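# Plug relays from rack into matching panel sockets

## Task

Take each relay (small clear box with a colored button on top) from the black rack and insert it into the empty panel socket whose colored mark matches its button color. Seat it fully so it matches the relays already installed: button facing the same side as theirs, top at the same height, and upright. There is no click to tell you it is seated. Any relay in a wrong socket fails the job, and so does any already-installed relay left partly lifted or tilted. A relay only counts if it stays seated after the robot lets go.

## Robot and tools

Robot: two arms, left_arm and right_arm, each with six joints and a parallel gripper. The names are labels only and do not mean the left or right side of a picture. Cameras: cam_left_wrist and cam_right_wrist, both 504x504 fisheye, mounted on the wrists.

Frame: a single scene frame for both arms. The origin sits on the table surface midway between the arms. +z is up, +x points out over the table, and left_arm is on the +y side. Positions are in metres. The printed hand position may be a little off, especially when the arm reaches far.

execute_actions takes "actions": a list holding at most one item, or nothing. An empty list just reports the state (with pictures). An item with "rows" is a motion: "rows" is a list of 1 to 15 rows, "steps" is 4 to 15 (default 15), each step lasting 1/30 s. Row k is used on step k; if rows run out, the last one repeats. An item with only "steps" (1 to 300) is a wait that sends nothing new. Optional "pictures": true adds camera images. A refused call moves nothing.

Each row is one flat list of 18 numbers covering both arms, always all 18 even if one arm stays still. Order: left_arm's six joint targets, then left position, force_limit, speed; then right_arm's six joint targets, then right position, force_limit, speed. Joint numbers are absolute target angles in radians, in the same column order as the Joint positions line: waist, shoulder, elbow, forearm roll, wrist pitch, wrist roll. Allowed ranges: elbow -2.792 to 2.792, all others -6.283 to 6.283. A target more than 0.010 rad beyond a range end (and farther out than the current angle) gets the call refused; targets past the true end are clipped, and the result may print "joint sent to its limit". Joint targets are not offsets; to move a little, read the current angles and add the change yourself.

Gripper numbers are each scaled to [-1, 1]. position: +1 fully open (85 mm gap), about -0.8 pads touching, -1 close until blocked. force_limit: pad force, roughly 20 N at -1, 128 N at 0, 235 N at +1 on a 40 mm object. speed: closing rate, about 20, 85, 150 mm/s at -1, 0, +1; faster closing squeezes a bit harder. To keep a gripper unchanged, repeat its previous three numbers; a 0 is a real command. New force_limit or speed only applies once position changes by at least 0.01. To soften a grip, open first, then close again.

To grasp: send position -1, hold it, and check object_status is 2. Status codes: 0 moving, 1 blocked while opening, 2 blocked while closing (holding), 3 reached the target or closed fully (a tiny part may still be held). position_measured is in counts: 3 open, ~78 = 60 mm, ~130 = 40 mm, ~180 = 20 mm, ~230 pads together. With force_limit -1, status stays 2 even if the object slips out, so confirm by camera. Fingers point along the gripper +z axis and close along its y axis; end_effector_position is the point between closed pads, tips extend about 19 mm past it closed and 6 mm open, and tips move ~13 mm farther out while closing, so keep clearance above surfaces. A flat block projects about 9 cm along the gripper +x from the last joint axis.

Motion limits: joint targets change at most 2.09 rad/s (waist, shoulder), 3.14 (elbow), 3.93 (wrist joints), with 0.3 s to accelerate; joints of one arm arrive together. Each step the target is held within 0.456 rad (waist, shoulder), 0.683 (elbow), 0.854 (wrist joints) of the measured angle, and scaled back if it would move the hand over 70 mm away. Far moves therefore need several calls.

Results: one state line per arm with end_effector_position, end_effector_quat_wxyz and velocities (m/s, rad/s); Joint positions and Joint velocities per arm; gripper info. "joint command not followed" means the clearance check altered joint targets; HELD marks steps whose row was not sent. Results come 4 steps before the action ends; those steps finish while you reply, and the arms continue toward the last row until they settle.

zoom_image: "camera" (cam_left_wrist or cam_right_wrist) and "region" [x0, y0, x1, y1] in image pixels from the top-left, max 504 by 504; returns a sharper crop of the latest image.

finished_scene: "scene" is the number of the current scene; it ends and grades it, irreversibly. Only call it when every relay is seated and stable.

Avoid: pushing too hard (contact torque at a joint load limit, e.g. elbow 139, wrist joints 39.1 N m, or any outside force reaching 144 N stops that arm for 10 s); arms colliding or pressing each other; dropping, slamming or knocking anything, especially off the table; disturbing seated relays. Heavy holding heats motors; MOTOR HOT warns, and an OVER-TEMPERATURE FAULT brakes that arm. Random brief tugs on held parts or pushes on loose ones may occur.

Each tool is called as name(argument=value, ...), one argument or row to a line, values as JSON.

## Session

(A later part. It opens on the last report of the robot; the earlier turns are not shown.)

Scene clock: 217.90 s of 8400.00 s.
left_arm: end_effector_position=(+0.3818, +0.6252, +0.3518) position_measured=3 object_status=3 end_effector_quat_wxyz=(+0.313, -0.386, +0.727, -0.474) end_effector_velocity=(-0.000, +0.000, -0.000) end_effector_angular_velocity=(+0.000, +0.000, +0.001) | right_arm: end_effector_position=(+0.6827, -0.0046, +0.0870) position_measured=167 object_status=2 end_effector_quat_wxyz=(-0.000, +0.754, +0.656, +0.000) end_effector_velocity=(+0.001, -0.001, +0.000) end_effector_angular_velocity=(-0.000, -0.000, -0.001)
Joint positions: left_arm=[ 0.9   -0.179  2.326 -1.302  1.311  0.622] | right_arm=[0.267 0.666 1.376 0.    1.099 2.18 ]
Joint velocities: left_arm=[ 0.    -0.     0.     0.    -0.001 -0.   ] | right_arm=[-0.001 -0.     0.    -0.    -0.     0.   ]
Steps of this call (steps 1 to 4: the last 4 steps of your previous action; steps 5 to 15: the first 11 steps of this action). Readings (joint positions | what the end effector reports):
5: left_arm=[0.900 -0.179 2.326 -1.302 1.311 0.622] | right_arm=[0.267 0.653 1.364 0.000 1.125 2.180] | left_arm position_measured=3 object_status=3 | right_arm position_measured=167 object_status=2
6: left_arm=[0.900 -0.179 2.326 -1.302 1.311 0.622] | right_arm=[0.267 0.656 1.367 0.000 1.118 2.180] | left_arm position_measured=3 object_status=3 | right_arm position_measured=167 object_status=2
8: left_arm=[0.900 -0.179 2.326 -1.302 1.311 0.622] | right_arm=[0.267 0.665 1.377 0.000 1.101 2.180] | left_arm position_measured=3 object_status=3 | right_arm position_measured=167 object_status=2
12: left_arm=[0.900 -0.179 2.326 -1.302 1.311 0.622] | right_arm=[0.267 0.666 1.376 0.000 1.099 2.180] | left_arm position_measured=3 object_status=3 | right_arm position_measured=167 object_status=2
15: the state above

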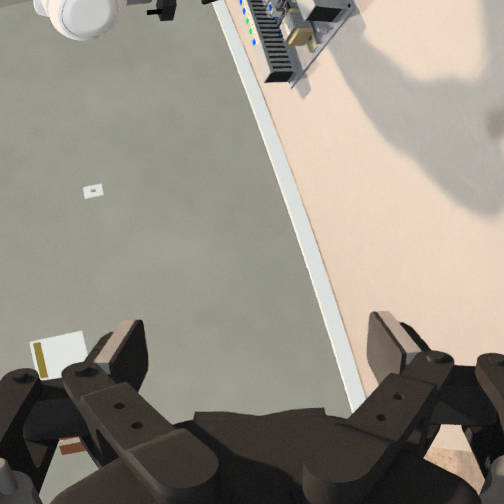

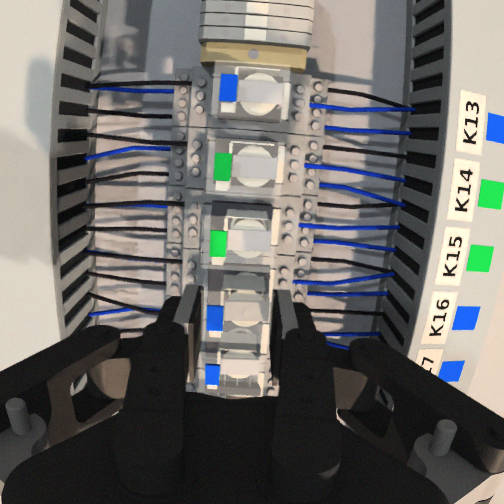

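execute_actions(
  actions=[
    {"rows":[[0.9,-0.179,2.326,-1.302,1.311,0.622,1,0,0,0.2667,0.6697,1.3796,0,1.0923,2.195,-1,-0.1,0.5],[0.9,-0.179,2.326,-1.302,1.311,0.622,1,0,0,0.2667,0.6697,1.3796,0,1.0923,2.195,-1,-0.1,0.5],[0.9,-0.179,2.326,-1.302,1.311,0.622,1,0,0,0.2667,0.6697,1.3796,0,1.0923,2.195,-1,-0.1,0.5],[0.9,-0.179,2.326,-1.302,1.311,0.622,1,0,0,0.2667,0.6704,1.3803,0,1.0909,2.195,-1,-0.1,0.5],[0.9,-0.179,2.326,-1.302,1.311,0.622,1,0,0,0.2667,0.6704,1.3803,0,1.0909,2.195,-1,-0.1,0.5],[0.9,-0.179,2.326,-1.302,1.311,0.622,1,0,0,0.2667,0.6708,1.3807,0,1.0902,2.195,-1,-0.1,0.5],[0.9,-0.179,2.326,-1.302,1.311,0.622,1,0,0,0.2667,0.6711,1.381,0,1.0895,2.195,-1,-0.1,0.5],[0.9,-0.179,2.326,-1.302,1.311,0.622,1,0,0,0.2667,0.6715,1.3814,0,1.0887,2.195,-1,-0.1,0.5]],"steps":15},
  ],
)

execute_actions(
  actions=[
    {"rows":[[0.9,-0.179,2.326,-1.302,1.311,0.622,1,0,0,0.2668,0.6711,1.3821,0,1.0884,2.195,-1,-0.1,0.5]],"steps":12},
  ],
)

execute_actions(
  actions=[
    {"rows":[[0.9,-0.179,2.326,-1.302,1.311,0.622,1,0,0,0.267,0.6707,1.3827,0,1.0882,2.195,-1,-0.1,0.5]],"steps":12},
  ],
)

execute_actions(
  actions=[
    {"rows":[[0.9,-0.179,2.326,-1.302,1.311,0.622,1,0,0,0.2672,0.6703,1.3834,0,1.0879,2.195,-1,-0.1,0.5]],"steps":12},
  ],
)

execute_actions(
  actions=[
    {"rows":[[0.9,-0.179,2.326,-1.302,1.311,0.622,1,0,0,0.2673,0.6699,1.384,0,1.0876,2.195,-1,-0.1,0.5]],"steps":12},
  ],
)

execute_actions(
  actions=[
    {"rows":[[0.9,-0.179,2.326,-1.302,1.311,0.622,1,0,0,0.2675,0.6695,1.3847,0,1.0873,2.195,-1,-0.1,0.5]],"steps":12},
  ],
  pictures=true,
)

Scene clock: 219.37 s of 8400.00 s.
left_arm: end_effector_position=(+0.3818, +0.6252, +0.3518) position_measured=3 object_status=3 end_effector_quat_wxyz=(+0.313, -0.386, +0.727, -0.474) end_effector_velocity=(+0.000, -0.000, +0.000) end_effector_angular_velocity=(+0.000, -0.000, -0.000) | right_arm: end_effector_position=(+0.6828, -0.0046, +0.0804) position_measured=167 object_status=2 end_effector_quat_wxyz=(+0.000, +0.759, +0.651, +0.000) end_effector_velocity=(-0.001, -0.000, -0.003) end_effector_angular_velocity=(+0.000, +0.001, -0.001)
Joint positions: left_arm=[ 0.9   -0.179  2.326 -1.302  1.311  0.622] | right_arm=[ 0.267  0.671  1.381 -0.     1.089  2.195]
Joint velocities: left_arm=[-0.    -0.001  0.     0.    -0.    -0.   ] | right_arm=[-0.     0.001  0.003  0.001 -0.004  0.001]
Steps of this call (steps 1 to 4: the last 4 steps of your previous action; steps 5 to 15: the robot went on to your last target; steps 16 to 33: nothing new was sent; steps 34 to 44: the first 11 steps of this action). Readings (joint positions | what the end effector reports):
34: left_arm=[0.900 -0.179 2.326 -1.302 1.311 0.622] | right_arm=[0.267 0.666 1.376 -0.000 1.099 2.180] | left_arm position_measured=3 object_status=3 | right_arm position_measured=167 object_status=2
35: left_arm=[0.900 -0.179 2.326 -1.302 1.311 0.622] | right_arm=[0.267 0.667 1.377 -0.000 1.096 2.185] | left_arm position_measured=3 object_status=3 | right_arm position_measured=167 object_status=2
37: left_arm=[0.900 -0.179 2.326 -1.302 1.311 0.622] | right_arm=[0.267 0.670 1.380 -0.000 1.093 2.194] | left_arm position_measured=3 object_status=3 | right_arm position_measured=167 object_status=2
41: left_arm=[0.900 -0.179 2.326 -1.302 1.311 0.622] | right_arm=[0.267 0.670 1.381 -0.000 1.090 2.195] | left_arm position_measured=3 object_status=3 | right_arm position_measured=167 object_status=2
44: the state above

Scene clock: 219.77 s of 8400.00 s.
left_arm: end_effector_position=(+0.3818, +0.6252, +0.3518) position_measured=3 object_status=3 end_effector_quat_wxyz=(+0.313, -0.386, +0.727, -0.474) end_effector_velocity=(+0.000, -0.000, +0.000) end_effector_angular_velocity=(+0.001, -0.001, -0.001) | right_arm: end_effector_position=(+0.6824, -0.0047, +0.0797) position_measured=167 object_status=2 end_effector_quat_wxyz=(+0.000, +0.759, +0.651, +0.000) end_effector_velocity=(-0.001, +0.000, +0.000) end_effector_angular_velocity=(-0.000, +0.000, +0.001)
Joint positions: left_arm=[ 0.9   -0.179  2.326 -1.302  1.311  0.622] | right_arm=[ 0.267  0.671  1.382 -0.     1.088  2.195]
Joint velocities: left_arm=[-0.001 -0.    -0.    -0.     0.     0.001] | right_arm=[ 0.001 -0.001  0.001  0.    -0.    -0.   ]
Steps of this call (steps 1 to 4: the last 4 steps of your previous action; steps 5 to 12: the first 8 steps of this action). Readings (joint positions | what the end effector reports):
5: left_arm=[0.900 -0.179 2.326 -1.302 1.311 0.622] | right_arm=[0.267 0.671 1.381 -0.000 1.089 2.195] | left_arm position_measured=3 object_status=3 | right_arm position_measured=167 object_status=2
6: left_arm=[0.900 -0.179 2.326 -1.302 1.311 0.622] | right_arm=[0.267 0.671 1.382 -0.000 1.089 2.195] | left_arm position_measured=3 object_status=3 | right_arm position_measured=167 object_status=2
8: left_arm=[0.900 -0.179 2.326 -1.302 1.311 0.622] | right_arm=[0.267 0.671 1.382 -0.000 1.088 2.195] | left_arm position_measured=3 object_status=3 | right_arm position_measured=167 object_status=2
12: the state above

Scene clock: 220.17 s of 8400.00 s.
left_arm: end_effector_position=(+0.3818, +0.6252, +0.3518) position_measured=3 object_status=3 end_effector_quat_wxyz=(+0.313, -0.386, +0.727, -0.474) end_effector_velocity=(+0.000, -0.000, +0.000) end_effector_angular_velocity=(+0.000, -0.000, -0.000) | right_arm: end_effector_position=(+0.6821, -0.0047, +0.0795) position_measured=167 object_status=2 end_effector_quat_wxyz=(-0.000, +0.759, +0.651, -0.000) end_effector_velocity=(-0.000, +0.000, +0.001) end_effector_angular_velocity=(+0.000, -0.001, +0.001)
Joint positions: left_arm=[ 0.9   -0.179  2.326 -1.302  1.311  0.622] | right_arm=[ 0.267  0.671  1.383 -0.     1.088  2.195]
Joint velocities: left_arm=[-0. -0.  0.  0. -0. -0.] | right_arm=[ 0.    -0.002  0.001 -0.    -0.    -0.   ]
Steps of this call (steps 1 to 4: the last 4 steps of your previous action; steps 5 to 12: the first 8 steps of this action). Readings (joint positions | what the end effector reports):
5: left_arm=[0.900 -0.179 2.326 -1.302 1.311 0.622] | right_arm=[0.267 0.671 1.382 -0.000 1.088 2.195] | left_arm position_measured=3 object_status=3 | right_arm position_measured=167 object_status=2
6: left_arm=[0.900 -0.179 2.326 -1.302 1.311 0.622] | right_arm=[0.267 0.671 1.382 -0.000 1.088 2.195] | left_arm position_measured=3 object_status=3 | right_arm position_measured=167 object_status=2
8: left_arm=[0.900 -0.179 2.326 -1.302 1.311 0.622] | right_arm=[0.267 0.671 1.383 -0.000 1.088 2.195] | left_arm position_measured=3 object_status=3 | right_arm position_measured=167 object_status=2
12: the state above

Scene clock: 220.57 s of 8400.00 s.
left_arm: end_effector_position=(+0.3818, +0.6252, +0.3518) position_measured=3 object_status=3 end_effector_quat_wxyz=(+0.313, -0.386, +0.727, -0.474) end_effector_velocity=(-0.000, -0.000, +0.000) end_effector_angular_velocity=(+0.000, -0.000, -0.000) | right_arm: end_effector_position=(+0.6817, -0.0046, +0.0795) position_measured=167 object_status=2 end_effector_quat_wxyz=(+0.000, +0.759, +0.651, +0.000) end_effector_velocity=(+0.000, -0.000, +0.000) end_effector_angular_velocity=(+0.000, -0.000, -0.001)
Joint positions: left_arm=[ 0.9   -0.179  2.326 -1.302  1.311  0.622] | right_arm=[ 0.267  0.67   1.383 -0.     1.088  2.195]
Joint velocities: left_arm=[ 0. -0. -0.  0.  0.  0.] | right_arm=[-0.001 -0.     0.    -0.    -0.     0.   ]
Steps of this call (steps 1 to 4: the last 4 steps of your previous action; steps 5 to 12: the first 8 steps of this action). Readings (joint positions | what the end effector reports):
5: left_arm=[0.900 -0.179 2.326 -1.302 1.311 0.622] | right_arm=[0.267 0.671 1.383 -0.000 1.088 2.195] | left_arm position_measured=3 object_status=3 | right_arm position_measured=167 object_status=2
6: left_arm=[0.900 -0.179 2.326 -1.302 1.311 0.622] | right_arm=[0.267 0.671 1.383 -0.000 1.088 2.195] | left_arm position_measured=3 object_status=3 | right_arm position_measured=167 object_status=2
8: left_arm=[0.900 -0.179 2.326 -1.302 1.311 0.622] | right_arm=[0.267 0.670 1.383 -0.000 1.088 2.195] | left_arm position_measured=3 object_status=3 | right_arm position_measured=167 object_status=2
12: the state above

Scene clock: 220.97 s of 8400.00 s.
left_arm: end_effector_position=(+0.3818, +0.6252, +0.3518) position_measured=3 object_status=3 end_effector_quat_wxyz=(+0.313, -0.386, +0.727, -0.474) end_effector_velocity=(-0.000, -0.001, +0.000) end_effector_angular_velocity=(-0.003, +0.001, -0.002) | right_arm: end_effector_position=(+0.6815, -0.0046, +0.0796) position_measured=167 object_status=2 end_effector_quat_wxyz=(+0.000, +0.759, +0.651, +0.000) end_effector_velocity=(-0.000, +0.000, -0.001) end_effector_angular_velocity=(-0.000, +0.001, +0.000)
Joint positions: left_arm=[ 0.9   -0.179  2.326 -1.302  1.311  0.622] | right_arm=[ 0.267  0.67   1.384 -0.     1.088  2.195]
Joint velocities: left_arm=[-0.002 -0.     0.001 -0.     0.002 -0.002] | right_arm=[ 0.001  0.001 -0.     0.    -0.     0.   ]
Steps of this call (steps 1 to 4: the last 4 steps of your previous action; steps 5 to 12: the first 8 steps of this action). Readings (joint positions | what the end effector reports):
5: left_arm=[0.900 -0.179 2.326 -1.302 1.311 0.622] | right_arm=[0.267 0.670 1.383 -0.000 1.088 2.195] | left_arm position_measured=3 object_status=3 | right_arm position_measured=167 object_status=2
6: left_arm=[0.900 -0.179 2.326 -1.302 1.311 0.622] | right_arm=[0.267 0.670 1.384 -0.000 1.088 2.195] | left_arm position_measured=3 object_status=3 | right_arm position_measured=167 object_status=2
8: left_arm=[0.900 -0.179 2.326 -1.302 1.311 0.622] | right_arm=[0.267 0.670 1.384 -0.000 1.088 2.195] | left_arm position_measured=3 object_status=3 | right_arm position_measured=167 object_status=2
12: the state above

Scene clock: 221.37 s of 8400.00 s.
left_arm: end_effector_position=(+0.3818, +0.6252, +0.3518) position_measured=3 object_status=3 end_effector_quat_wxyz=(+0.313, -0.386, +0.727, -0.474) end_effector_velocity=(+0.000, -0.000, +0.001) end_effector_angular_velocity=(-0.000, -0.001, -0.001) | right_arm: end_effector_position=(+0.6812, -0.0046, +0.0796) position_measured=167 object_status=2 end_effector_quat_wxyz=(+0.000, +0.759, +0.651, +0.000) end_effector_velocity=(-0.000, +0.001, +0.001) end_effector_angular_velocity=(-0.000, -0.001, +0.001)
Joint positions: left_arm=[ 0.9   -0.179  2.326 -1.302  1.311  0.622] | right_arm=[ 0.267  0.67   1.385 -0.     1.087  2.195]
Joint velocities: left_arm=[-0.    -0.    -0.001  0.     0.001 -0.   ] | right_arm=[ 0.001 -0.001  0.    -0.001 -0.    -0.   ]
Steps of this call (steps 1 to 4: the last 4 steps of your previous action; steps 5 to 12: the first 8 steps of this action). Readings (joint positions | what the end effector reports):
5: left_arm=[0.900 -0.179 2.326 -1.302 1.311 0.622] | right_arm=[0.267 0.670 1.384 -0.000 1.088 2.195] | left_arm position_measured=3 object_status=3 | right_arm position_measured=167 object_status=2
6: left_arm=[0.900 -0.179 2.326 -1.302 1.311 0.622] | right_arm=[0.267 0.670 1.384 -0.000 1.087 2.195] | left_arm position_measured=3 object_status=3 | right_arm position_measured=167 object_status=2
8: left_arm=[0.900 -0.179 2.326 -1.302 1.311 0.622] | right_arm=[0.267 0.670 1.385 -0.000 1.087 2.195] | left_arm position_measured=3 object_status=3 | right_arm position_measured=167 object_status=2
12: the state above

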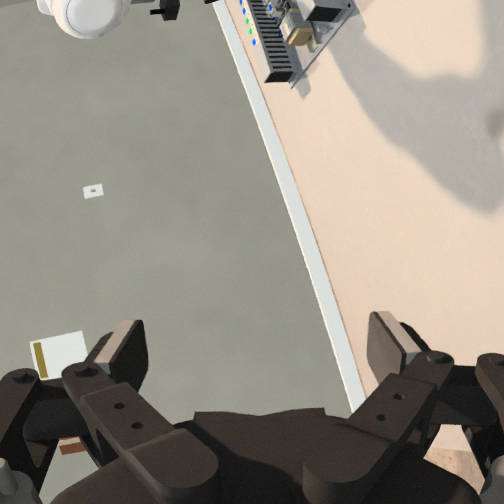

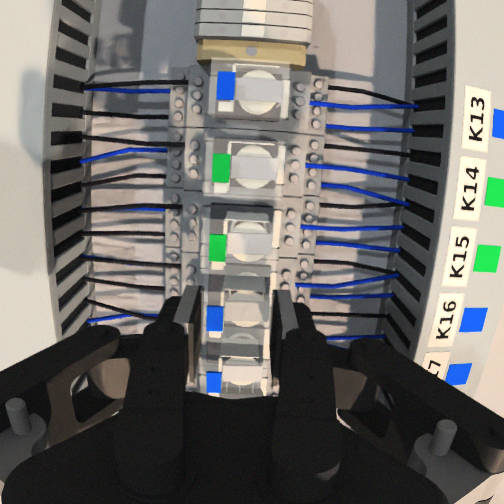

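execute_actions(
  actions=[
    {"rows":[[0.9,-0.179,2.326,-1.302,1.311,0.622,1,0,0,0.2673,0.6699,1.3843,0,1.0873,2.195,-1,-0.1,0.5],[0.9,-0.179,2.326,-1.302,1.311,0.622,1,0,0,0.2673,0.6701,1.3845,0,1.087,2.195,-1,-0.1,0.5],[0.9,-0.179,2.326,-1.302,1.311,0.622,1,0,0,0.2673,0.6703,1.3847,0,1.0867,2.195,-1,-0.1,0.5]],"steps":12},
  ],
)

execute_actions(
  actions=[
    {"rows":[[0.9,-0.179,2.326,-1.302,1.311,0.622,1,0,0,0.2673,0.6705,1.3849,0,1.0863,2.195,-1,-0.1,0.5],[0.9,-0.179,2.326,-1.302,1.311,0.622,1,0,0,0.2673,0.6707,1.385,0,1.086,2.195,-1,-0.1,0.5]],"steps":12},
  ],
)

Scene clock: 221.87 s of 8400.00 s.
left_arm: end_effector_position=(+0.3818, +0.6252, +0.3518) position_measured=3 object_status=3 end_effector_quat_wxyz=(+0.313, -0.386, +0.727, -0.474) end_effector_velocity=(-0.000, +0.000, +0.000) end_effector_angular_velocity=(+0.001, -0.000, -0.000) | right_arm: end_effector_position=(+0.6813, -0.0047, +0.0794) position_measured=167 object_status=2 end_effector_quat_wxyz=(+0.000, +0.759, +0.651, +0.000) end_effector_velocity=(+0.000, -0.000, -0.001) end_effector_angular_velocity=(-0.000, -0.000, +0.000)
Joint positions: left_arm=[ 0.9   -0.179  2.326 -1.302  1.311  0.622] | right_arm=[ 0.267  0.67   1.385 -0.     1.087  2.195]
Joint velocities: left_arm=[ 0.    -0.     0.    -0.     0.     0.001] | right_arm=[-0.     0.001 -0.    -0.    -0.001 -0.   ]
Steps of this call (steps 1 to 4: the last 4 steps of your previous action; steps 5 to 7: the robot went on to your last target; steps 8 to 15: the first 8 steps of this action). Readings (joint positions | what the end effector reports):
8: left_arm=[0.900 -0.179 2.326 -1.302 1.311 0.622] | right_arm=[0.267 0.670 1.385 -0.000 1.087 2.195] | left_arm position_measured=3 object_status=3 | right_arm position_measured=167 object_status=2
9: left_arm=[0.900 -0.179 2.326 -1.302 1.311 0.622] | right_arm=[0.267 0.670 1.385 -0.000 1.087 2.195] | left_arm position_measured=3 object_status=3 | right_arm position_measured=167 object_status=2
11: left_arm=[0.900 -0.179 2.326 -1.302 1.311 0.622] | right_arm=[0.267 0.670 1.385 -0.000 1.087 2.195] | left_arm position_measured=3 object_status=3 | right_arm position_measured=167 object_status=2
15: the state above

Scene clock: 232.20 s of 8400.00 s.
left_arm: end_effector_position=(+0.3818, +0.6252, +0.3518) position_measured=3 object_status=3 end_effector_quat_wxyz=(+0.313, -0.386, +0.727, -0.474) end_effector_velocity=(+0.000, -0.000, -0.001) end_effector_angular_velocity=(+0.001, +0.000, -0.001) | right_arm: end_effector_position=(+0.6828, -0.0041, +0.0813) position_measured=167 object_status=2 end_effector_quat_wxyz=(+0.001, +0.759, +0.651, +0.002) end_effector_velocity=(-0.000, +0.000, +0.000) end_effector_angular_velocity=(+0.000, -0.000, +0.000)
Joint positions: left_arm=[ 0.9   -0.179  2.326 -1.302  1.311  0.622] | right_arm=[ 0.267  0.669  1.382 -0.     1.086  2.195]
Joint velocities: left_arm=[-0.002  0.001  0.     0.    -0.001  0.001] | right_arm=[ 0. -0. -0. -0.  0.  0.]
FORCE FAULT: contact force on the right arm reached its limit, and that arm stopped for 10 seconds. The contact can be on any part of that arm, not only on its tool. That arm's remaining commands of this call were not run. That arm holds still and accepts commands again. Move the arm away from the contact; if what it grips holds it there, let go first. Pushing or pulling that hard again can fault the arm again.
Kept back: nothing.
The stop of the right arm began at step 10 of this call (marked STOPPED below). From that step on that arm followed nothing that you had sent. 7 of its steps, steps kept back included, did not run and will not run. The other arm was sent all steps of this action in this call, none kept back. Nothing is kept back now, and the robot has no last target.
Steps of this call (steps 1 to 4: the last 4 steps of your previous action; steps 5 to 12: the first 8 steps of this action; steps 13 to 16: the last 4 steps of this action, not kept back; steps 17 to 310: the stop continued). Readings (joint positions | what the end effector reports):
5: left_arm=[0.900 -0.179 2.326 -1.302 1.311 0.622] | right_arm=[0.267 0.670 1.385 -0.000 1.087 2.195] | left_arm position_measured=3 object_status=3 | right_arm position_measured=167 object_status=2
6: left_arm=[0.900 -0.179 2.326 -1.302 1.311 0.622] | right_arm=[0.267 0.670 1.385 -0.000 1.087 2.195] | left_arm position_measured=3 object_status=3 | right_arm position_measured=167 object_status=2
8: left_arm=[0.900 -0.179 2.326 -1.302 1.311 0.622] | right_arm=[0.267 0.670 1.385 0.000 1.086 2.195] | left_arm position_measured=3 object_status=3 | right_arm position_measured=167 object_status=2
10: left_arm=[0.900 -0.179 2.326 -1.302 1.311 0.622] | right_arm=[0.267 0.669 1.383 -0.000 1.086 2.195] | left_arm position_measured=3 object_status=3 | right_arm position_measured=167 object_status=2 STOPPED (the right arm)
12: left_arm=[0.900 -0.179 2.326 -1.302 1.311 0.622] | right_arm=[0.267 0.669 1.382 -0.000 1.086 2.195] | left_arm position_measured=3 object_status=3 | right_arm position_measured=167 object_status=2
310: the state above

execute_actions(
  actions=[
    {"rows":[[0.9,-0.179,2.326,-1.302,1.311,0.622,1,0,0,0.2672,0.6647,1.3781,0,1.0988,2.195,-1,-0.1,0.5]],"steps":12},
  ],
  pictures=true,
)

zoom_image(
  camera="cam_right_wrist",
  region=[180,220,300,400],
)

Scene clock: 233.07 s of 8400.00 s.
left_arm: end_effector_position=(+0.3818, +0.6252, +0.3518) position_measured=3 object_status=3 end_effector_quat_wxyz=(+0.313, -0.386, +0.727, -0.474) end_effector_velocity=(+0.000, -0.001, +0.000) end_effector_angular_velocity=(-0.001, -0.000, -0.002) | right_arm: end_effector_position=(+0.6818, -0.0046, +0.0870) position_measured=167 object_status=2 end_effector_quat_wxyz=(+0.000, +0.759, +0.651, -0.000) end_effector_velocity=(-0.000, -0.000, +0.001) end_effector_angular_velocity=(+0.002, +0.000, -0.002)
Joint positions: left_arm=[ 0.9   -0.179  2.326 -1.302  1.311  0.622] | right_arm=[ 0.267  0.665  1.378 -0.     1.099  2.195]
Joint velocities: left_arm=[-0.002  0.    -0.001 -0.     0.001 -0.001] | right_arm=[-0.001 -0.001  0.     0.002  0.001  0.   ]
Steps of this call (steps 1 to 18: nothing new was sent; steps 19 to 26: the first 8 steps of this action). Readings (joint positions | what the end effector reports):
19: left_arm=[0.900 -0.179 2.326 -1.302 1.311 0.622] | right_arm=[0.267 0.669 1.382 -0.000 1.087 2.195] | left_arm position_measured=3 object_status=3 | right_arm position_measured=167 object_status=2
20: left_arm=[0.900 -0.179 2.326 -1.302 1.311 0.622] | right_arm=[0.267 0.668 1.381 -0.000 1.091 2.195] | left_arm position_measured=3 object_status=3 | right_arm position_measured=167 object_status=2
22: left_arm=[0.900 -0.179 2.326 -1.302 1.311 0.622] | right_arm=[0.267 0.665 1.378 -0.000 1.098 2.195] | left_arm position_measured=3 object_status=3 | right_arm position_measured=167 object_status=2
26: the state above

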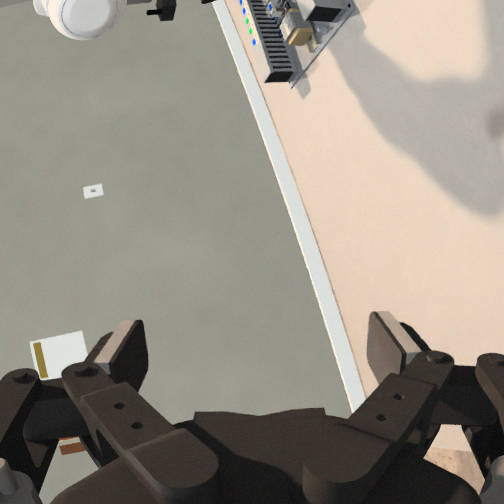

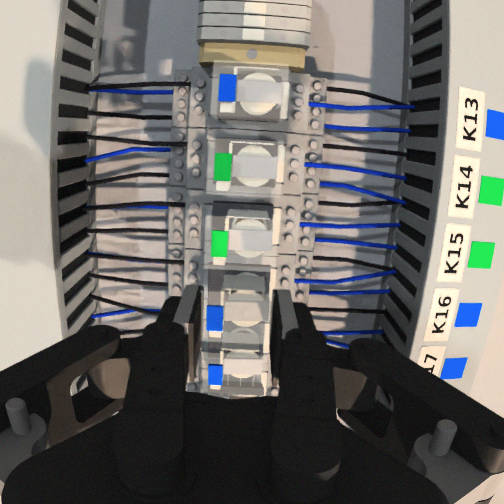

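Region (180, 220, 300, 400) of cam_right_wrist's 504x504 image, scaled by 2.800, with more detail than that image has.

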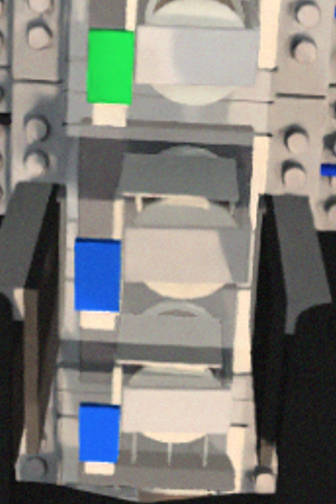

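execute_actions(
  actions=[
    {"rows":[[0.9,-0.179,2.326,-1.302,1.311,0.622,1,0,0,0.2672,0.6112,1.3087,0,1.2217,2.195,-1,-0.1,0.5],[0.9,-0.179,2.326,-1.302,1.311,0.622,1,0,0,0.2672,0.6112,1.3087,0,1.2217,2.195,-1,-0.1,0.5],[0.9,-0.179,2.326,-1.302,1.311,0.622,1,0,0,0.2672,0.6112,1.3087,0,1.2217,2.195,-1,-0.1,0.5],[0.9,-0.179,2.326,-1.302,1.311,0.622,1,0,0,0.2672,0.6112,1.3087,0,1.2217,2.195,-1,-0.1,0.5],[0.9,-0.179,2.326,-1.302,1.311,0.622,1,0,0,0.2672,0.6112,1.3087,0,1.2217,2.195,-1,-0.1,0.5],[0.9,-0.179,2.326,-1.302,1.311,0.622,1,0,0,0.2672,0.6112,1.3087,0,1.2217,2.195,-1,-0.1,0.5],[0.9,-0.179,2.326,-1.302,1.311,0.622,1,0,0,-0.0108,0.4036,1.6385,0,1.0995,2.26,-1,-0.1,0.5]],"steps":15},
  ],
)

execute_actions(
  actions=[
    {"steps":18},
  ],
)

execute_actions(
  actions=[
    {"rows":[[0.9,-0.179,2.326,-1.302,1.311,0.622,1,0,0,-0.0108,0.4745,1.705,0,0.9621,2.26,-1,-0.1,0.5]],"steps":15},
  ],
)

execute_actions(
  actions=[
    {"rows":[[0.9,-0.179,2.326,-1.302,1.311,0.622,1,0,0,-0.0108,0.482,1.71,0,0.9496,2.26,-1,-0.1,0.5],[0.9,-0.179,2.326,-1.302,1.311,0.622,1,0,0,-0.0108,0.49,1.716,0,0.9356,2.26,-1,-0.1,0.5],[0.9,-0.179,2.326,-1.302,1.311,0.622,1,0,0,-0.0108,0.494,1.719,0,0.9286,2.26,-1,-0.1,0.5],[0.9,-0.179,2.326,-1.302,1.311,0.622,1,0,0,-0.0108,0.4983,1.7217,0,0.9216,2.26,-1,-0.1,0.5],[0.9,-0.179,2.326,-1.302,1.311,0.622,1,0,0,-0.0108,0.5,1.7228,0,0.9188,2.26,-1,-0.1,0.5],[0.9,-0.179,2.326,-1.302,1.311,0.622,1,0,0,-0.0108,0.5015,1.7238,0,0.9163,2.26,-1,-0.1,0.5],[0.9,-0.179,2.326,-1.302,1.311,0.622,1,0,0,-0.0108,0.5025,1.7245,0,0.9146,2.26,-1,-0.1,0.5],[0.9,-0.179,2.326,-1.302,1.311,0.622,1,0,0,-0.0108,0.5035,1.7252,0,0.9129,2.26,-1,-0.1,0.5]],"steps":14},
  ],
)

execute_actions(
  actions=[
    {"rows":[[0.9,-0.179,2.326,-1.302,1.311,0.622,1,0,0,-0.0108,0.5035,1.7252,0,0.9129,2.26,0.15,-0.5,1]],"steps":12},
  ],
)

execute_actions(
  actions=[
    {"rows":[[0.9,-0.179,2.326,-1.302,1.311,0.622,1,0,0,-0.0108,0.4036,1.6385,0,1.0995,2.26,0.15,-0.5,1]],"steps":13},
  ],
)

execute_actions(
  actions=[
    {"rows":[[0.9,-0.179,2.326,-1.302,1.311,0.622,1,0,0,0.27,0.625,1.28,0,1.2366,2.2216,0.15,-0.5,1]],"steps":15},
  ],
)

execute_actions(
  actions=[
    {"rows":[[0.9,-0.179,2.326,-1.302,1.311,0.622,1,0,0,0.27,0.625,1.28,0,1.2366,2.2216,0.15,-0.5,1],[0.9,-0.179,2.326,-1.302,1.311,0.622,1,0,0,0.27,0.625,1.28,0,1.2366,2.2216,0.15,-0.5,1],[0.9,-0.179,2.326,-1.302,1.311,0.622,1,0,0,0.27,0.625,1.28,0,1.2366,2.2216,0.15,-0.5,1],[0.9,-0.179,2.326,-1.302,1.311,0.622,1,0,0,0.2934,0.6785,1.3187,0,1.1444,2.2216,0.15,-0.5,1]],"steps":15},
  ],
)

execute_actions(
  actions=[
    {"rows":[[0.9,-0.179,2.326,-1.302,1.311,0.622,1,0,0,0.2934,0.695,1.335,0,1.1116,2.2216,0.15,-0.5,1]],"steps":15},
  ],
  pictures=true,
)

Scene clock: 234.50 s of 8400.00 s.
left_arm: end_effector_position=(+0.3818, +0.6252, +0.3518) position_measured=3 object_status=3 end_effector_quat_wxyz=(+0.313, -0.386, +0.727, -0.474) end_effector_velocity=(+0.000, +0.000, +0.000) end_effector_angular_velocity=(+0.001, -0.000, +0.000) | right_arm: end_effector_position=(+0.6819, -0.0577, +0.1719) position_measured=167 object_status=2 end_effector_quat_wxyz=(+0.000, +0.781, +0.625, +0.001) end_effector_velocity=(-0.037, -0.602, +0.013) end_effector_angular_velocity=(-0.014, +0.022, -0.762)
Joint positions: left_arm=[ 0.9   -0.179  2.326 -1.302  1.311  0.622] | right_arm=[0.212 0.569 1.374 0.    1.195 2.208]
Joint velocities: left_arm=[ 0. -0. -0.  0. -0.  0.] | right_arm=[-0.624 -0.453  0.719 -0.005 -0.24   0.139]
Steps of this call (steps 1 to 4: the last 4 steps of your previous action; steps 5 to 15: the robot went on to your last target; steps 16 to 32: nothing new was sent; steps 33 to 43: the first 11 steps of this action). Readings (joint positions | what the end effector reports):
33: left_arm=[0.900 -0.179 2.326 -1.302 1.311 0.622] | right_arm=[0.267 0.665 1.378 -0.000 1.099 2.195] | left_arm position_measured=3 object_status=3 | right_arm position_measured=167 object_status=2
34: left_arm=[0.900 -0.179 2.326 -1.302 1.311 0.622] | right_arm=[0.267 0.662 1.375 -0.000 1.106 2.195] | left_arm position_measured=3 object_status=3 | right_arm position_measured=167 object_status=2
36: left_arm=[0.900 -0.179 2.326 -1.302 1.311 0.622] | right_arm=[0.267 0.639 1.344 0.000 1.160 2.195] | left_arm position_measured=3 object_status=3 | right_arm position_measured=167 object_status=2
40: left_arm=[0.900 -0.179 2.326 -1.302 1.311 0.622] | right_arm=[0.264 0.607 1.313 0.000 1.219 2.195] | left_arm position_measured=3 object_status=3 | right_arm position_measured=167 object_status=2
43: the state above

Scene clock: 235.10 s of 8400.00 s.
left_arm: end_effector_position=(+0.3818, +0.6252, +0.3518) position_measured=3 object_status=3 end_effector_quat_wxyz=(+0.313, -0.386, +0.727, -0.474) end_effector_velocity=(-0.000, +0.000, -0.000) end_effector_angular_velocity=(-0.001, +0.000, +0.001) | right_arm: end_effector_position=(+0.6341, -0.2586, +0.1697) position_measured=167 object_status=2 end_effector_quat_wxyz=(+0.000, +0.859, +0.512, +0.000) end_effector_velocity=(-0.000, -0.001, -0.000) end_effector_angular_velocity=(-0.000, +0.001, -0.002)
Joint positions: left_arm=[ 0.9   -0.179  2.326 -1.302  1.311  0.622] | right_arm=[-0.011  0.404  1.638 -0.     1.1    2.26 ]
Joint velocities: left_arm=[ 0.001  0.     0.001  0.    -0.     0.   ] | right_arm=[-0.002 -0.     0.001  0.    -0.     0.   ]
Kept back: nothing.
Steps of this call (steps 1 to 4: the last 4 steps of your previous action; steps 5 to 18: the robot went on to your last target). Readings (joint positions | what the end effector reports):
1: left_arm=[0.900 -0.179 2.326 -1.302 1.311 0.622] | right_arm=[0.192 0.555 1.398 0.000 1.187 2.212] | left_arm position_measured=3 object_status=3 | right_arm position_measured=167 object_status=2
2: left_arm=[0.900 -0.179 2.326 -1.302 1.311 0.622] | right_arm=[0.173 0.541 1.420 0.000 1.179 2.217] | left_arm position_measured=3 object_status=3 | right_arm position_measured=167 object_status=2
4: left_arm=[0.900 -0.179 2.326 -1.302 1.311 0.622] | right_arm=[0.134 0.512 1.466 0.000 1.162 2.226] | left_arm position_measured=3 object_status=3 | right_arm position_measured=167 object_status=2
8: left_arm=[0.900 -0.179 2.326 -1.302 1.311 0.622] | right_arm=[0.055 0.452 1.561 0.000 1.128 2.244] | left_arm position_measured=3 object_status=3 | right_arm position_measured=167 object_status=2
18: the state above

Scene clock: 235.47 s of 8400.00 s.
left_arm: end_effector_position=(+0.3818, +0.6252, +0.3518) position_measured=3 object_status=3 end_effector_quat_wxyz=(+0.313, -0.386, +0.727, -0.474) end_effector_velocity=(+0.000, +0.000, -0.000) end_effector_angular_velocity=(-0.002, +0.001, +0.001) | right_arm: end_effector_position=(+0.6346, -0.2586, +0.0851) position_measured=167 object_status=2 end_effector_quat_wxyz=(+0.000, +0.859, +0.512, -0.000) end_effector_velocity=(-0.001, +0.000, -0.001) end_effector_angular_velocity=(-0.000, +0.001, +0.001)
Joint positions: left_arm=[ 0.9   -0.179  2.326 -1.302  1.311  0.622] | right_arm=[-0.011  0.475  1.705 -0.     0.962  2.26 ]
Joint velocities: left_arm=[-0.     0.    -0.     0.    -0.001 -0.002] | right_arm=[ 0.001 -0.     0.001 -0.    -0.     0.   ]
Steps of this call (steps 1 to 11: the first 11 steps of this action). Readings (joint positions | what the end effector reports):
1: left_arm=[0.900 -0.179 2.326 -1.302 1.311 0.622] | right_arm=[-0.011 0.404 1.639 -0.000 1.099 2.260] | left_arm position_measured=3 object_status=3 | right_arm position_measured=167 object_status=2
2: left_arm=[0.900 -0.179 2.326 -1.302 1.311 0.622] | right_arm=[-0.011 0.406 1.642 -0.000 1.092 2.260] | left_arm position_measured=3 object_status=3 | right_arm position_measured=167 object_status=2
4: left_arm=[0.900 -0.179 2.326 -1.302 1.311 0.622] | right_arm=[-0.011 0.434 1.668 0.000 1.037 2.260] | left_arm position_measured=3 object_status=3 | right_arm position_measured=167 object_status=2
8: left_arm=[0.900 -0.179 2.326 -1.302 1.311 0.622] | right_arm=[-0.011 0.475 1.705 -0.000 0.963 2.260] | left_arm position_measured=3 object_status=3 | right_arm position_measured=167 object_status=2
11: the state above

Scene clock: 235.93 s of 8400.00 s.
left_arm: end_effector_position=(+0.3818, +0.6252, +0.3518) position_measured=3 object_status=3 end_effector_quat_wxyz=(+0.313, -0.386, +0.727, -0.474) end_effector_velocity=(+0.000, -0.000, -0.000) end_effector_angular_velocity=(+0.001, -0.001, -0.001) | right_arm: end_effector_position=(+0.6341, -0.2587, +0.0549) position_measured=167 object_status=2 end_effector_quat_wxyz=(+0.000, +0.859, +0.512, +0.000) end_effector_velocity=(-0.001, -0.000, -0.009) end_effector_angular_velocity=(-0.001, +0.001, +0.000)
Joint positions: left_arm=[ 0.9   -0.179  2.326 -1.302  1.311  0.622] | right_arm=[-0.011  0.503  1.725 -0.     0.913  2.26 ]
Joint velocities: left_arm=[-0.     0.     0.    -0.     0.     0.002] | right_arm=[ 0.     0.009  0.006 -0.    -0.013 -0.   ]
Steps of this call (steps 1 to 4: the last 4 steps of your previous action; steps 5 to 14: the first 10 steps of this action). Readings (joint positions | what the end effector reports):
5: left_arm=[0.900 -0.179 2.326 -1.302 1.311 0.622] | right_arm=[-0.011 0.475 1.705 -0.000 0.962 2.260] | left_arm position_measured=3 object_status=3 | right_arm position_measured=167 object_status=2
6: left_arm=[0.900 -0.179 2.326 -1.302 1.311 0.622] | right_arm=[-0.011 0.477 1.707 -0.000 0.957 2.260] | left_arm position_measured=3 object_status=3 | right_arm position_measured=167 object_status=2
8: left_arm=[0.900 -0.179 2.326 -1.302 1.311 0.622] | right_arm=[-0.011 0.489 1.716 -0.000 0.937 2.260] | left_arm position_measured=3 object_status=3 | right_arm position_measured=167 object_status=2
12: left_arm=[0.900 -0.179 2.326 -1.302 1.311 0.622] | right_arm=[-0.011 0.502 1.724 -0.000 0.916 2.260] | left_arm position_measured=3 object_status=3 | right_arm position_measured=167 object_status=2
14: the state above

Scene clock: 236.33 s of 8400.00 s.
left_arm: end_effector_position=(+0.3818, +0.6252, +0.3518) position_measured=3 object_status=3 end_effector_quat_wxyz=(+0.313, -0.386, +0.727, -0.474) end_effector_velocity=(+0.000, -0.000, +0.000) end_effector_angular_velocity=(-0.000, +0.000, -0.001) | right_arm: end_effector_position=(+0.6341, -0.2587, +0.0546) position_measured=114 object_status=0 end_effector_quat_wxyz=(+0.000, +0.859, +0.512, +0.000) end_effector_velocity=(-0.000, -0.000, -0.000) end_effector_angular_velocity=(+0.000, +0.001, -0.001)
Joint positions: left_arm=[ 0.9   -0.179  2.326 -1.302  1.311  0.622] | right_arm=[-0.011  0.503  1.725 -0.     0.913  2.26 ]
Joint velocities: left_arm=[-0.001 -0.     0.     0.     0.    -0.   ] | right_arm=[-0.  0.  0.  0.  0.  0.]
Steps of this call (steps 1 to 4: the last 4 steps of your previous action; steps 5 to 12: the first 8 steps of this action). Readings (joint positions | what the end effector reports):
5: left_arm=[0.900 -0.179 2.326 -1.302 1.311 0.622] | right_arm=[-0.011 0.503 1.725 -0.000 0.913 2.260] | left_arm position_measured=3 object_status=3 | right_arm position_measured=167 object_status=0
6: left_arm=[0.900 -0.179 2.326 -1.302 1.311 0.622] | right_arm=[-0.011 0.503 1.725 -0.000 0.913 2.260] | left_arm position_measured=3 object_status=3 | right_arm position_measured=167 object_status=0
8: left_arm=[0.900 -0.179 2.326 -1.302 1.311 0.622] | right_arm=[-0.011 0.503 1.725 -0.000 0.913 2.260] | left_arm position_measured=3 object_status=3 | right_arm position_measured=150 object_status=0
12: the state above

Scene clock: 236.77 s of 8400.00 s.
left_arm: end_effector_position=(+0.3818, +0.6252, +0.3518) position_measured=3 object_status=3 end_effector_quat_wxyz=(+0.313, -0.386, +0.727, -0.474) end_effector_velocity=(-0.000, -0.000, -0.000) end_effector_angular_velocity=(+0.000, -0.000, -0.000) | right_arm: end_effector_position=(+0.6345, -0.2586, +0.1689) position_measured=110 object_status=3 end_effector_quat_wxyz=(+0.000, +0.859, +0.512, +0.001) end_effector_velocity=(-0.010, -0.002, +0.083) end_effector_angular_velocity=(-0.000, +0.002, -0.000)
Joint positions: left_arm=[ 0.9   -0.179  2.326 -1.302  1.311  0.622] | right_arm=[-0.011  0.404  1.639  0.     1.097  2.26 ]
Joint velocities: left_arm=[-0. -0.  0. -0. -0.  0.] | right_arm=[-0.    -0.075 -0.054  0.     0.131  0.   ]
Steps of this call (steps 1 to 4: the last 4 steps of your previous action; steps 5 to 13: the first 9 steps of this action). Readings (joint positions | what the end effector reports):
5: left_arm=[0.900 -0.179 2.326 -1.302 1.311 0.622] | right_arm=[-0.011 0.503 1.725 -0.000 0.913 2.260] | left_arm position_measured=3 object_status=3 | right_arm position_measured=110 object_status=0
6: left_arm=[0.900 -0.179 2.326 -1.302 1.311 0.622] | right_arm=[-0.011 0.501 1.723 -0.000 0.920 2.260] | left_arm position_measured=3 object_status=3 | right_arm position_measured=110 object_status=0
8: left_arm=[0.900 -0.179 2.326 -1.302 1.311 0.622] | right_arm=[-0.011 0.472 1.697 -0.000 0.974 2.260] | left_arm position_measured=3 object_status=3 | right_arm position_measured=110 object_status=0
12: left_arm=[0.900 -0.179 2.326 -1.302 1.311 0.622] | right_arm=[-0.011 0.410 1.644 0.000 1.087 2.260] | left_arm position_measured=3 object_status=3 | right_arm position_measured=110 object_status=3
13: the state above

Scene clock: 237.27 s of 8400.00 s.
left_arm: end_effector_position=(+0.3818, +0.6252, +0.3518) position_measured=3 object_status=3 end_effector_quat_wxyz=(+0.313, -0.386, +0.727, -0.474) end_effector_velocity=(+0.000, +0.000, -0.000) end_effector_angular_velocity=(+0.001, +0.000, +0.001) | right_arm: end_effector_position=(+0.6817, -0.1033, +0.1744) position_measured=110 object_status=3 end_effector_quat_wxyz=(+0.000, +0.805, +0.594, +0.000) end_effector_velocity=(+0.089, +0.543, -0.001) end_effector_angular_velocity=(-0.000, +0.001, +0.648)
Joint positions: left_arm=[ 0.9   -0.179  2.326 -1.302  1.311  0.622] | right_arm=[ 0.162  0.54   1.418 -0.     1.184  2.237]
Joint velocities: left_arm=[ 0.     0.     0.     0.    -0.001  0.001] | right_arm=[ 0.568  0.449 -0.724 -0.     0.276 -0.079]
Steps of this call (steps 1 to 4: the last 4 steps of your previous action; steps 5 to 15: the first 11 steps of this action). Readings (joint positions | what the end effector reports):
5: left_arm=[0.900 -0.179 2.326 -1.302 1.311 0.622] | right_arm=[-0.011 0.403 1.638 0.000 1.099 2.260] | left_arm position_measured=3 object_status=3 | right_arm position_measured=110 object_status=3
6: left_arm=[0.900 -0.179 2.326 -1.302 1.311 0.622] | right_arm=[-0.007 0.406 1.634 -0.000 1.102 2.260] | left_arm position_measured=3 object_status=3 | right_arm position_measured=110 object_status=3
8: left_arm=[0.900 -0.179 2.326 -1.302 1.311 0.622] | right_arm=[0.023 0.430 1.595 -0.000 1.116 2.256] | left_arm position_measured=3 object_status=3 | right_arm position_measured=110 object_status=3
12: left_arm=[0.900 -0.179 2.326 -1.302 1.311 0.622] | right_arm=[0.104 0.494 1.492 -0.000 1.156 2.245] | left_arm position_measured=3 object_status=3 | right_arm position_measured=110 object_status=3
15: the state above

Scene clock: 237.77 s of 8400.00 s.
left_arm: end_effector_position=(+0.3818, +0.6252, +0.3518) position_measured=3 object_status=3 end_effector_quat_wxyz=(+0.313, -0.386, +0.727, -0.474) end_effector_velocity=(+0.000, -0.000, -0.000) end_effector_angular_velocity=(-0.000, +0.000, -0.000) | right_arm: end_effector_position=(+0.6860, +0.0239, +0.1045) position_measured=110 object_status=3 end_effector_quat_wxyz=(-0.000, +0.759, +0.651, -0.000) end_effector_velocity=(+0.001, +0.001, +0.005) end_effector_angular_velocity=(+0.005, -0.008, +0.000)
Joint positions: left_arm=[ 0.9   -0.179  2.326 -1.302  1.311  0.622] | right_arm=[ 0.293  0.679  1.318 -0.     1.145  2.222]
Joint velocities: left_arm=[-0.001 -0.     0.     0.    -0.    -0.   ] | right_arm=[ 0.    -0.005  0.     0.    -0.005  0.   ]
Steps of this call (steps 1 to 4: the last 4 steps of your previous action; steps 5 to 15: the first 11 steps of this action). Readings (joint positions | what the end effector reports):
5: left_arm=[0.900 -0.179 2.326 -1.302 1.311 0.622] | right_arm=[0.255 0.613 1.300 0.000 1.229 2.224] | left_arm position_measured=3 object_status=3 | right_arm position_measured=110 object_status=3
6: left_arm=[0.900 -0.179 2.326 -1.302 1.311 0.622] | right_arm=[0.265 0.621 1.287 0.000 1.234 2.222] | left_arm position_measured=3 object_status=3 | right_arm position_measured=110 object_status=3
8: left_arm=[0.900 -0.179 2.326 -1.302 1.311 0.622] | right_arm=[0.270 0.625 1.281 0.000 1.236 2.222] | left_arm position_measured=3 object_status=3 | right_arm position_measured=110 object_status=3
12: left_arm=[0.900 -0.179 2.326 -1.302 1.311 0.622] | right_arm=[0.290 0.671 1.315 -0.000 1.159 2.222] | left_arm position_measured=3 object_status=3 | right_arm position_measured=110 object_status=3
15: the state above

Scene clock: 238.27 s of 8400.00 s.
left_arm: end_effector_position=(+0.3818, +0.6252, +0.3518) position_measured=3 object_status=3 end_effector_quat_wxyz=(+0.313, -0.386, +0.727, -0.474) end_effector_velocity=(-0.000, -0.000, +0.000) end_effector_angular_velocity=(-0.001, -0.000, -0.000) | right_arm: end_effector_position=(+0.6859, +0.0239, +0.0817) position_measured=110 object_status=3 end_effector_quat_wxyz=(+0.000, +0.759, +0.651, -0.000) end_effector_velocity=(-0.002, -0.000, -0.002) end_effector_angular_velocity=(-0.002, +0.003, +0.001)
Joint positions: left_arm=[ 0.9   -0.179  2.326 -1.302  1.311  0.622] | right_arm=[ 0.293  0.695  1.335 -0.     1.112  2.222]
Joint velocities: left_arm=[ 0.    -0.001  0.001  0.     0.001 -0.001] | right_arm=[ 0.001  0.001  0.003 -0.    -0.    -0.   ]
Steps of this call (steps 1 to 4: the last 4 steps of your previous action; steps 5 to 15: the first 11 steps of this action). Readings (joint positions | what the end effector reports):
5: left_arm=[0.900 -0.179 2.326 -1.302 1.311 0.622] | right_arm=[0.293 0.679 1.319 -0.000 1.144 2.222] | left_arm position_measured=3 object_status=3 | right_arm position_measured=110 object_status=3
6: left_arm=[0.900 -0.179 2.326 -1.302 1.311 0.622] | right_arm=[0.293 0.681 1.322 0.000 1.137 2.222] | left_arm position_measured=3 object_status=3 | right_arm position_measured=110 object_status=3
8: left_arm=[0.900 -0.179 2.326 -1.302 1.311 0.622] | right_arm=[0.293 0.694 1.335 -0.000 1.114 2.222] | left_arm position_measured=3 object_status=3 | right_arm position_measured=110 object_status=3
12: left_arm=[0.900 -0.179 2.326 -1.302 1.311 0.622] | right_arm=[0.293 0.695 1.335 -0.000 1.112 2.222] | left_arm position_measured=3 object_status=3 | right_arm position_measured=110 object_status=3
15: the state above

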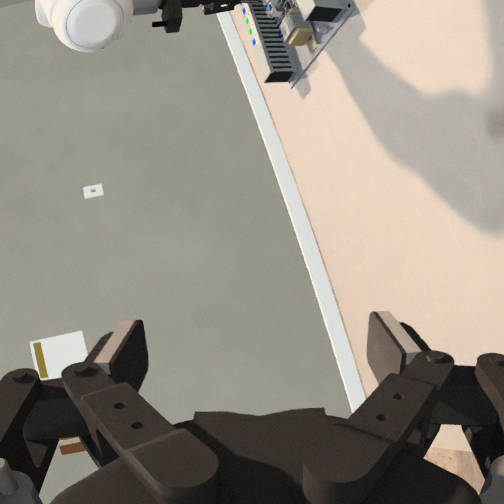

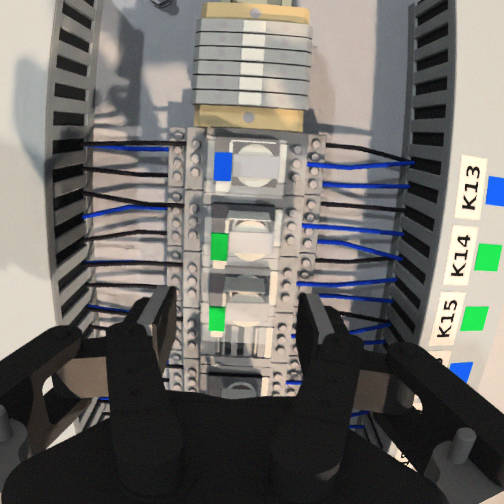

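execute_actions(
  actions=[
    {"rows":[[0.9,-0.179,2.326,-1.302,1.311,0.622,1,0,0,0.2934,0.698,1.338,0,1.1056,2.2216,0.15,-0.5,1],[0.9,-0.179,2.326,-1.302,1.311,0.622,1,0,0,0.2934,0.698,1.338,0,1.1056,2.2216,0.15,-0.5,1],[0.9,-0.179,2.326,-1.302,1.311,0.622,1,0,0,0.2934,0.7007,1.3406,0,1.1003,2.2216,0.15,-0.5,1]],"steps":15},
  ],
  pictures=true,
)

zoom_image(
  camera="cam_right_wrist",
  region=[180,220,300,400],
)

Scene clock: 238.87 s of 8400.00 s.
left_arm: end_effector_position=(+0.3818, +0.6252, +0.3518) position_measured=3 object_status=3 end_effector_quat_wxyz=(+0.313, -0.386, +0.727, -0.474) end_effector_velocity=(-0.000, +0.000, +0.000) end_effector_angular_velocity=(+0.001, -0.000, +0.000) | right_arm: end_effector_position=(+0.6858, +0.0239, +0.0740) position_measured=110 object_status=3 end_effector_quat_wxyz=(-0.000, +0.759, +0.651, +0.000) end_effector_velocity=(+0.000, -0.001, -0.002) end_effector_angular_velocity=(-0.001, +0.002, -0.001)
Joint positions: left_arm=[ 0.9   -0.179  2.326 -1.302  1.311  0.622] | right_arm=[0.293 0.701 1.341 0.    1.1   2.222]
Joint velocities: left_arm=[ 0. -0. -0. -0. -0.  0.] | right_arm=[-0.001  0.002  0.    -0.    -0.    -0.   ]
Steps of this call (steps 1 to 4: the last 4 steps of your previous action; steps 5 to 7: the robot went on to your last target; steps 8 to 18: the first 11 steps of this action). Readings (joint positions | what the end effector reports):
8: left_arm=[0.900 -0.179 2.326 -1.302 1.311 0.622] | right_arm=[0.293 0.695 1.335 -0.000 1.111 2.222] | left_arm position_measured=3 object_status=3 | right_arm position_measured=110 object_status=3
9: left_arm=[0.900 -0.179 2.326 -1.302 1.311 0.622] | right_arm=[0.293 0.696 1.336 0.000 1.108 2.222] | left_arm position_measured=3 object_status=3 | right_arm position_measured=110 object_status=3
11: left_arm=[0.900 -0.179 2.326 -1.302 1.311 0.622] | right_arm=[0.293 0.699 1.339 0.000 1.103 2.222] | left_arm position_measured=3 object_status=3 | right_arm position_measured=110 object_status=3
15: left_arm=[0.900 -0.179 2.326 -1.302 1.311 0.622] | right_arm=[0.293 0.700 1.341 0.000 1.100 2.222] | left_arm position_measured=3 object_status=3 | right_arm position_measured=110 object_status=3
18: the state above

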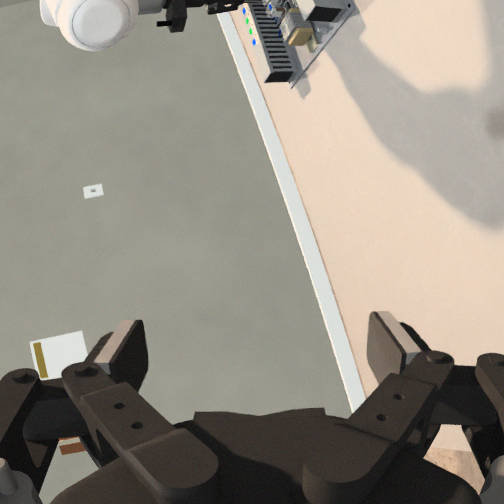

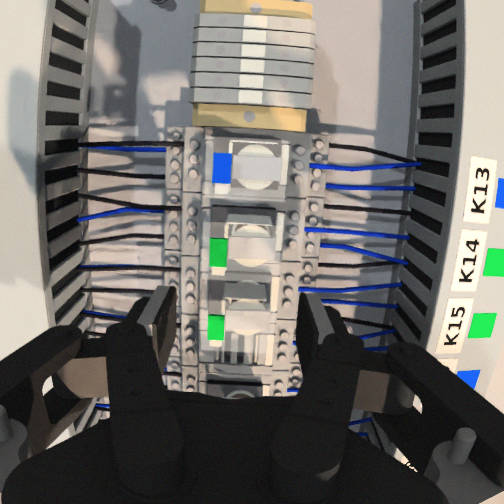

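Region (180, 220, 300, 400) of cam_right_wrist's 504x504 image, scaled by 2.800, with more detail than that image has.

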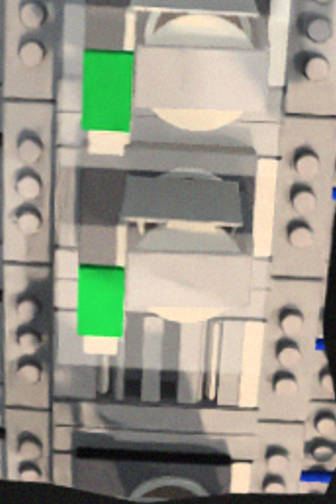

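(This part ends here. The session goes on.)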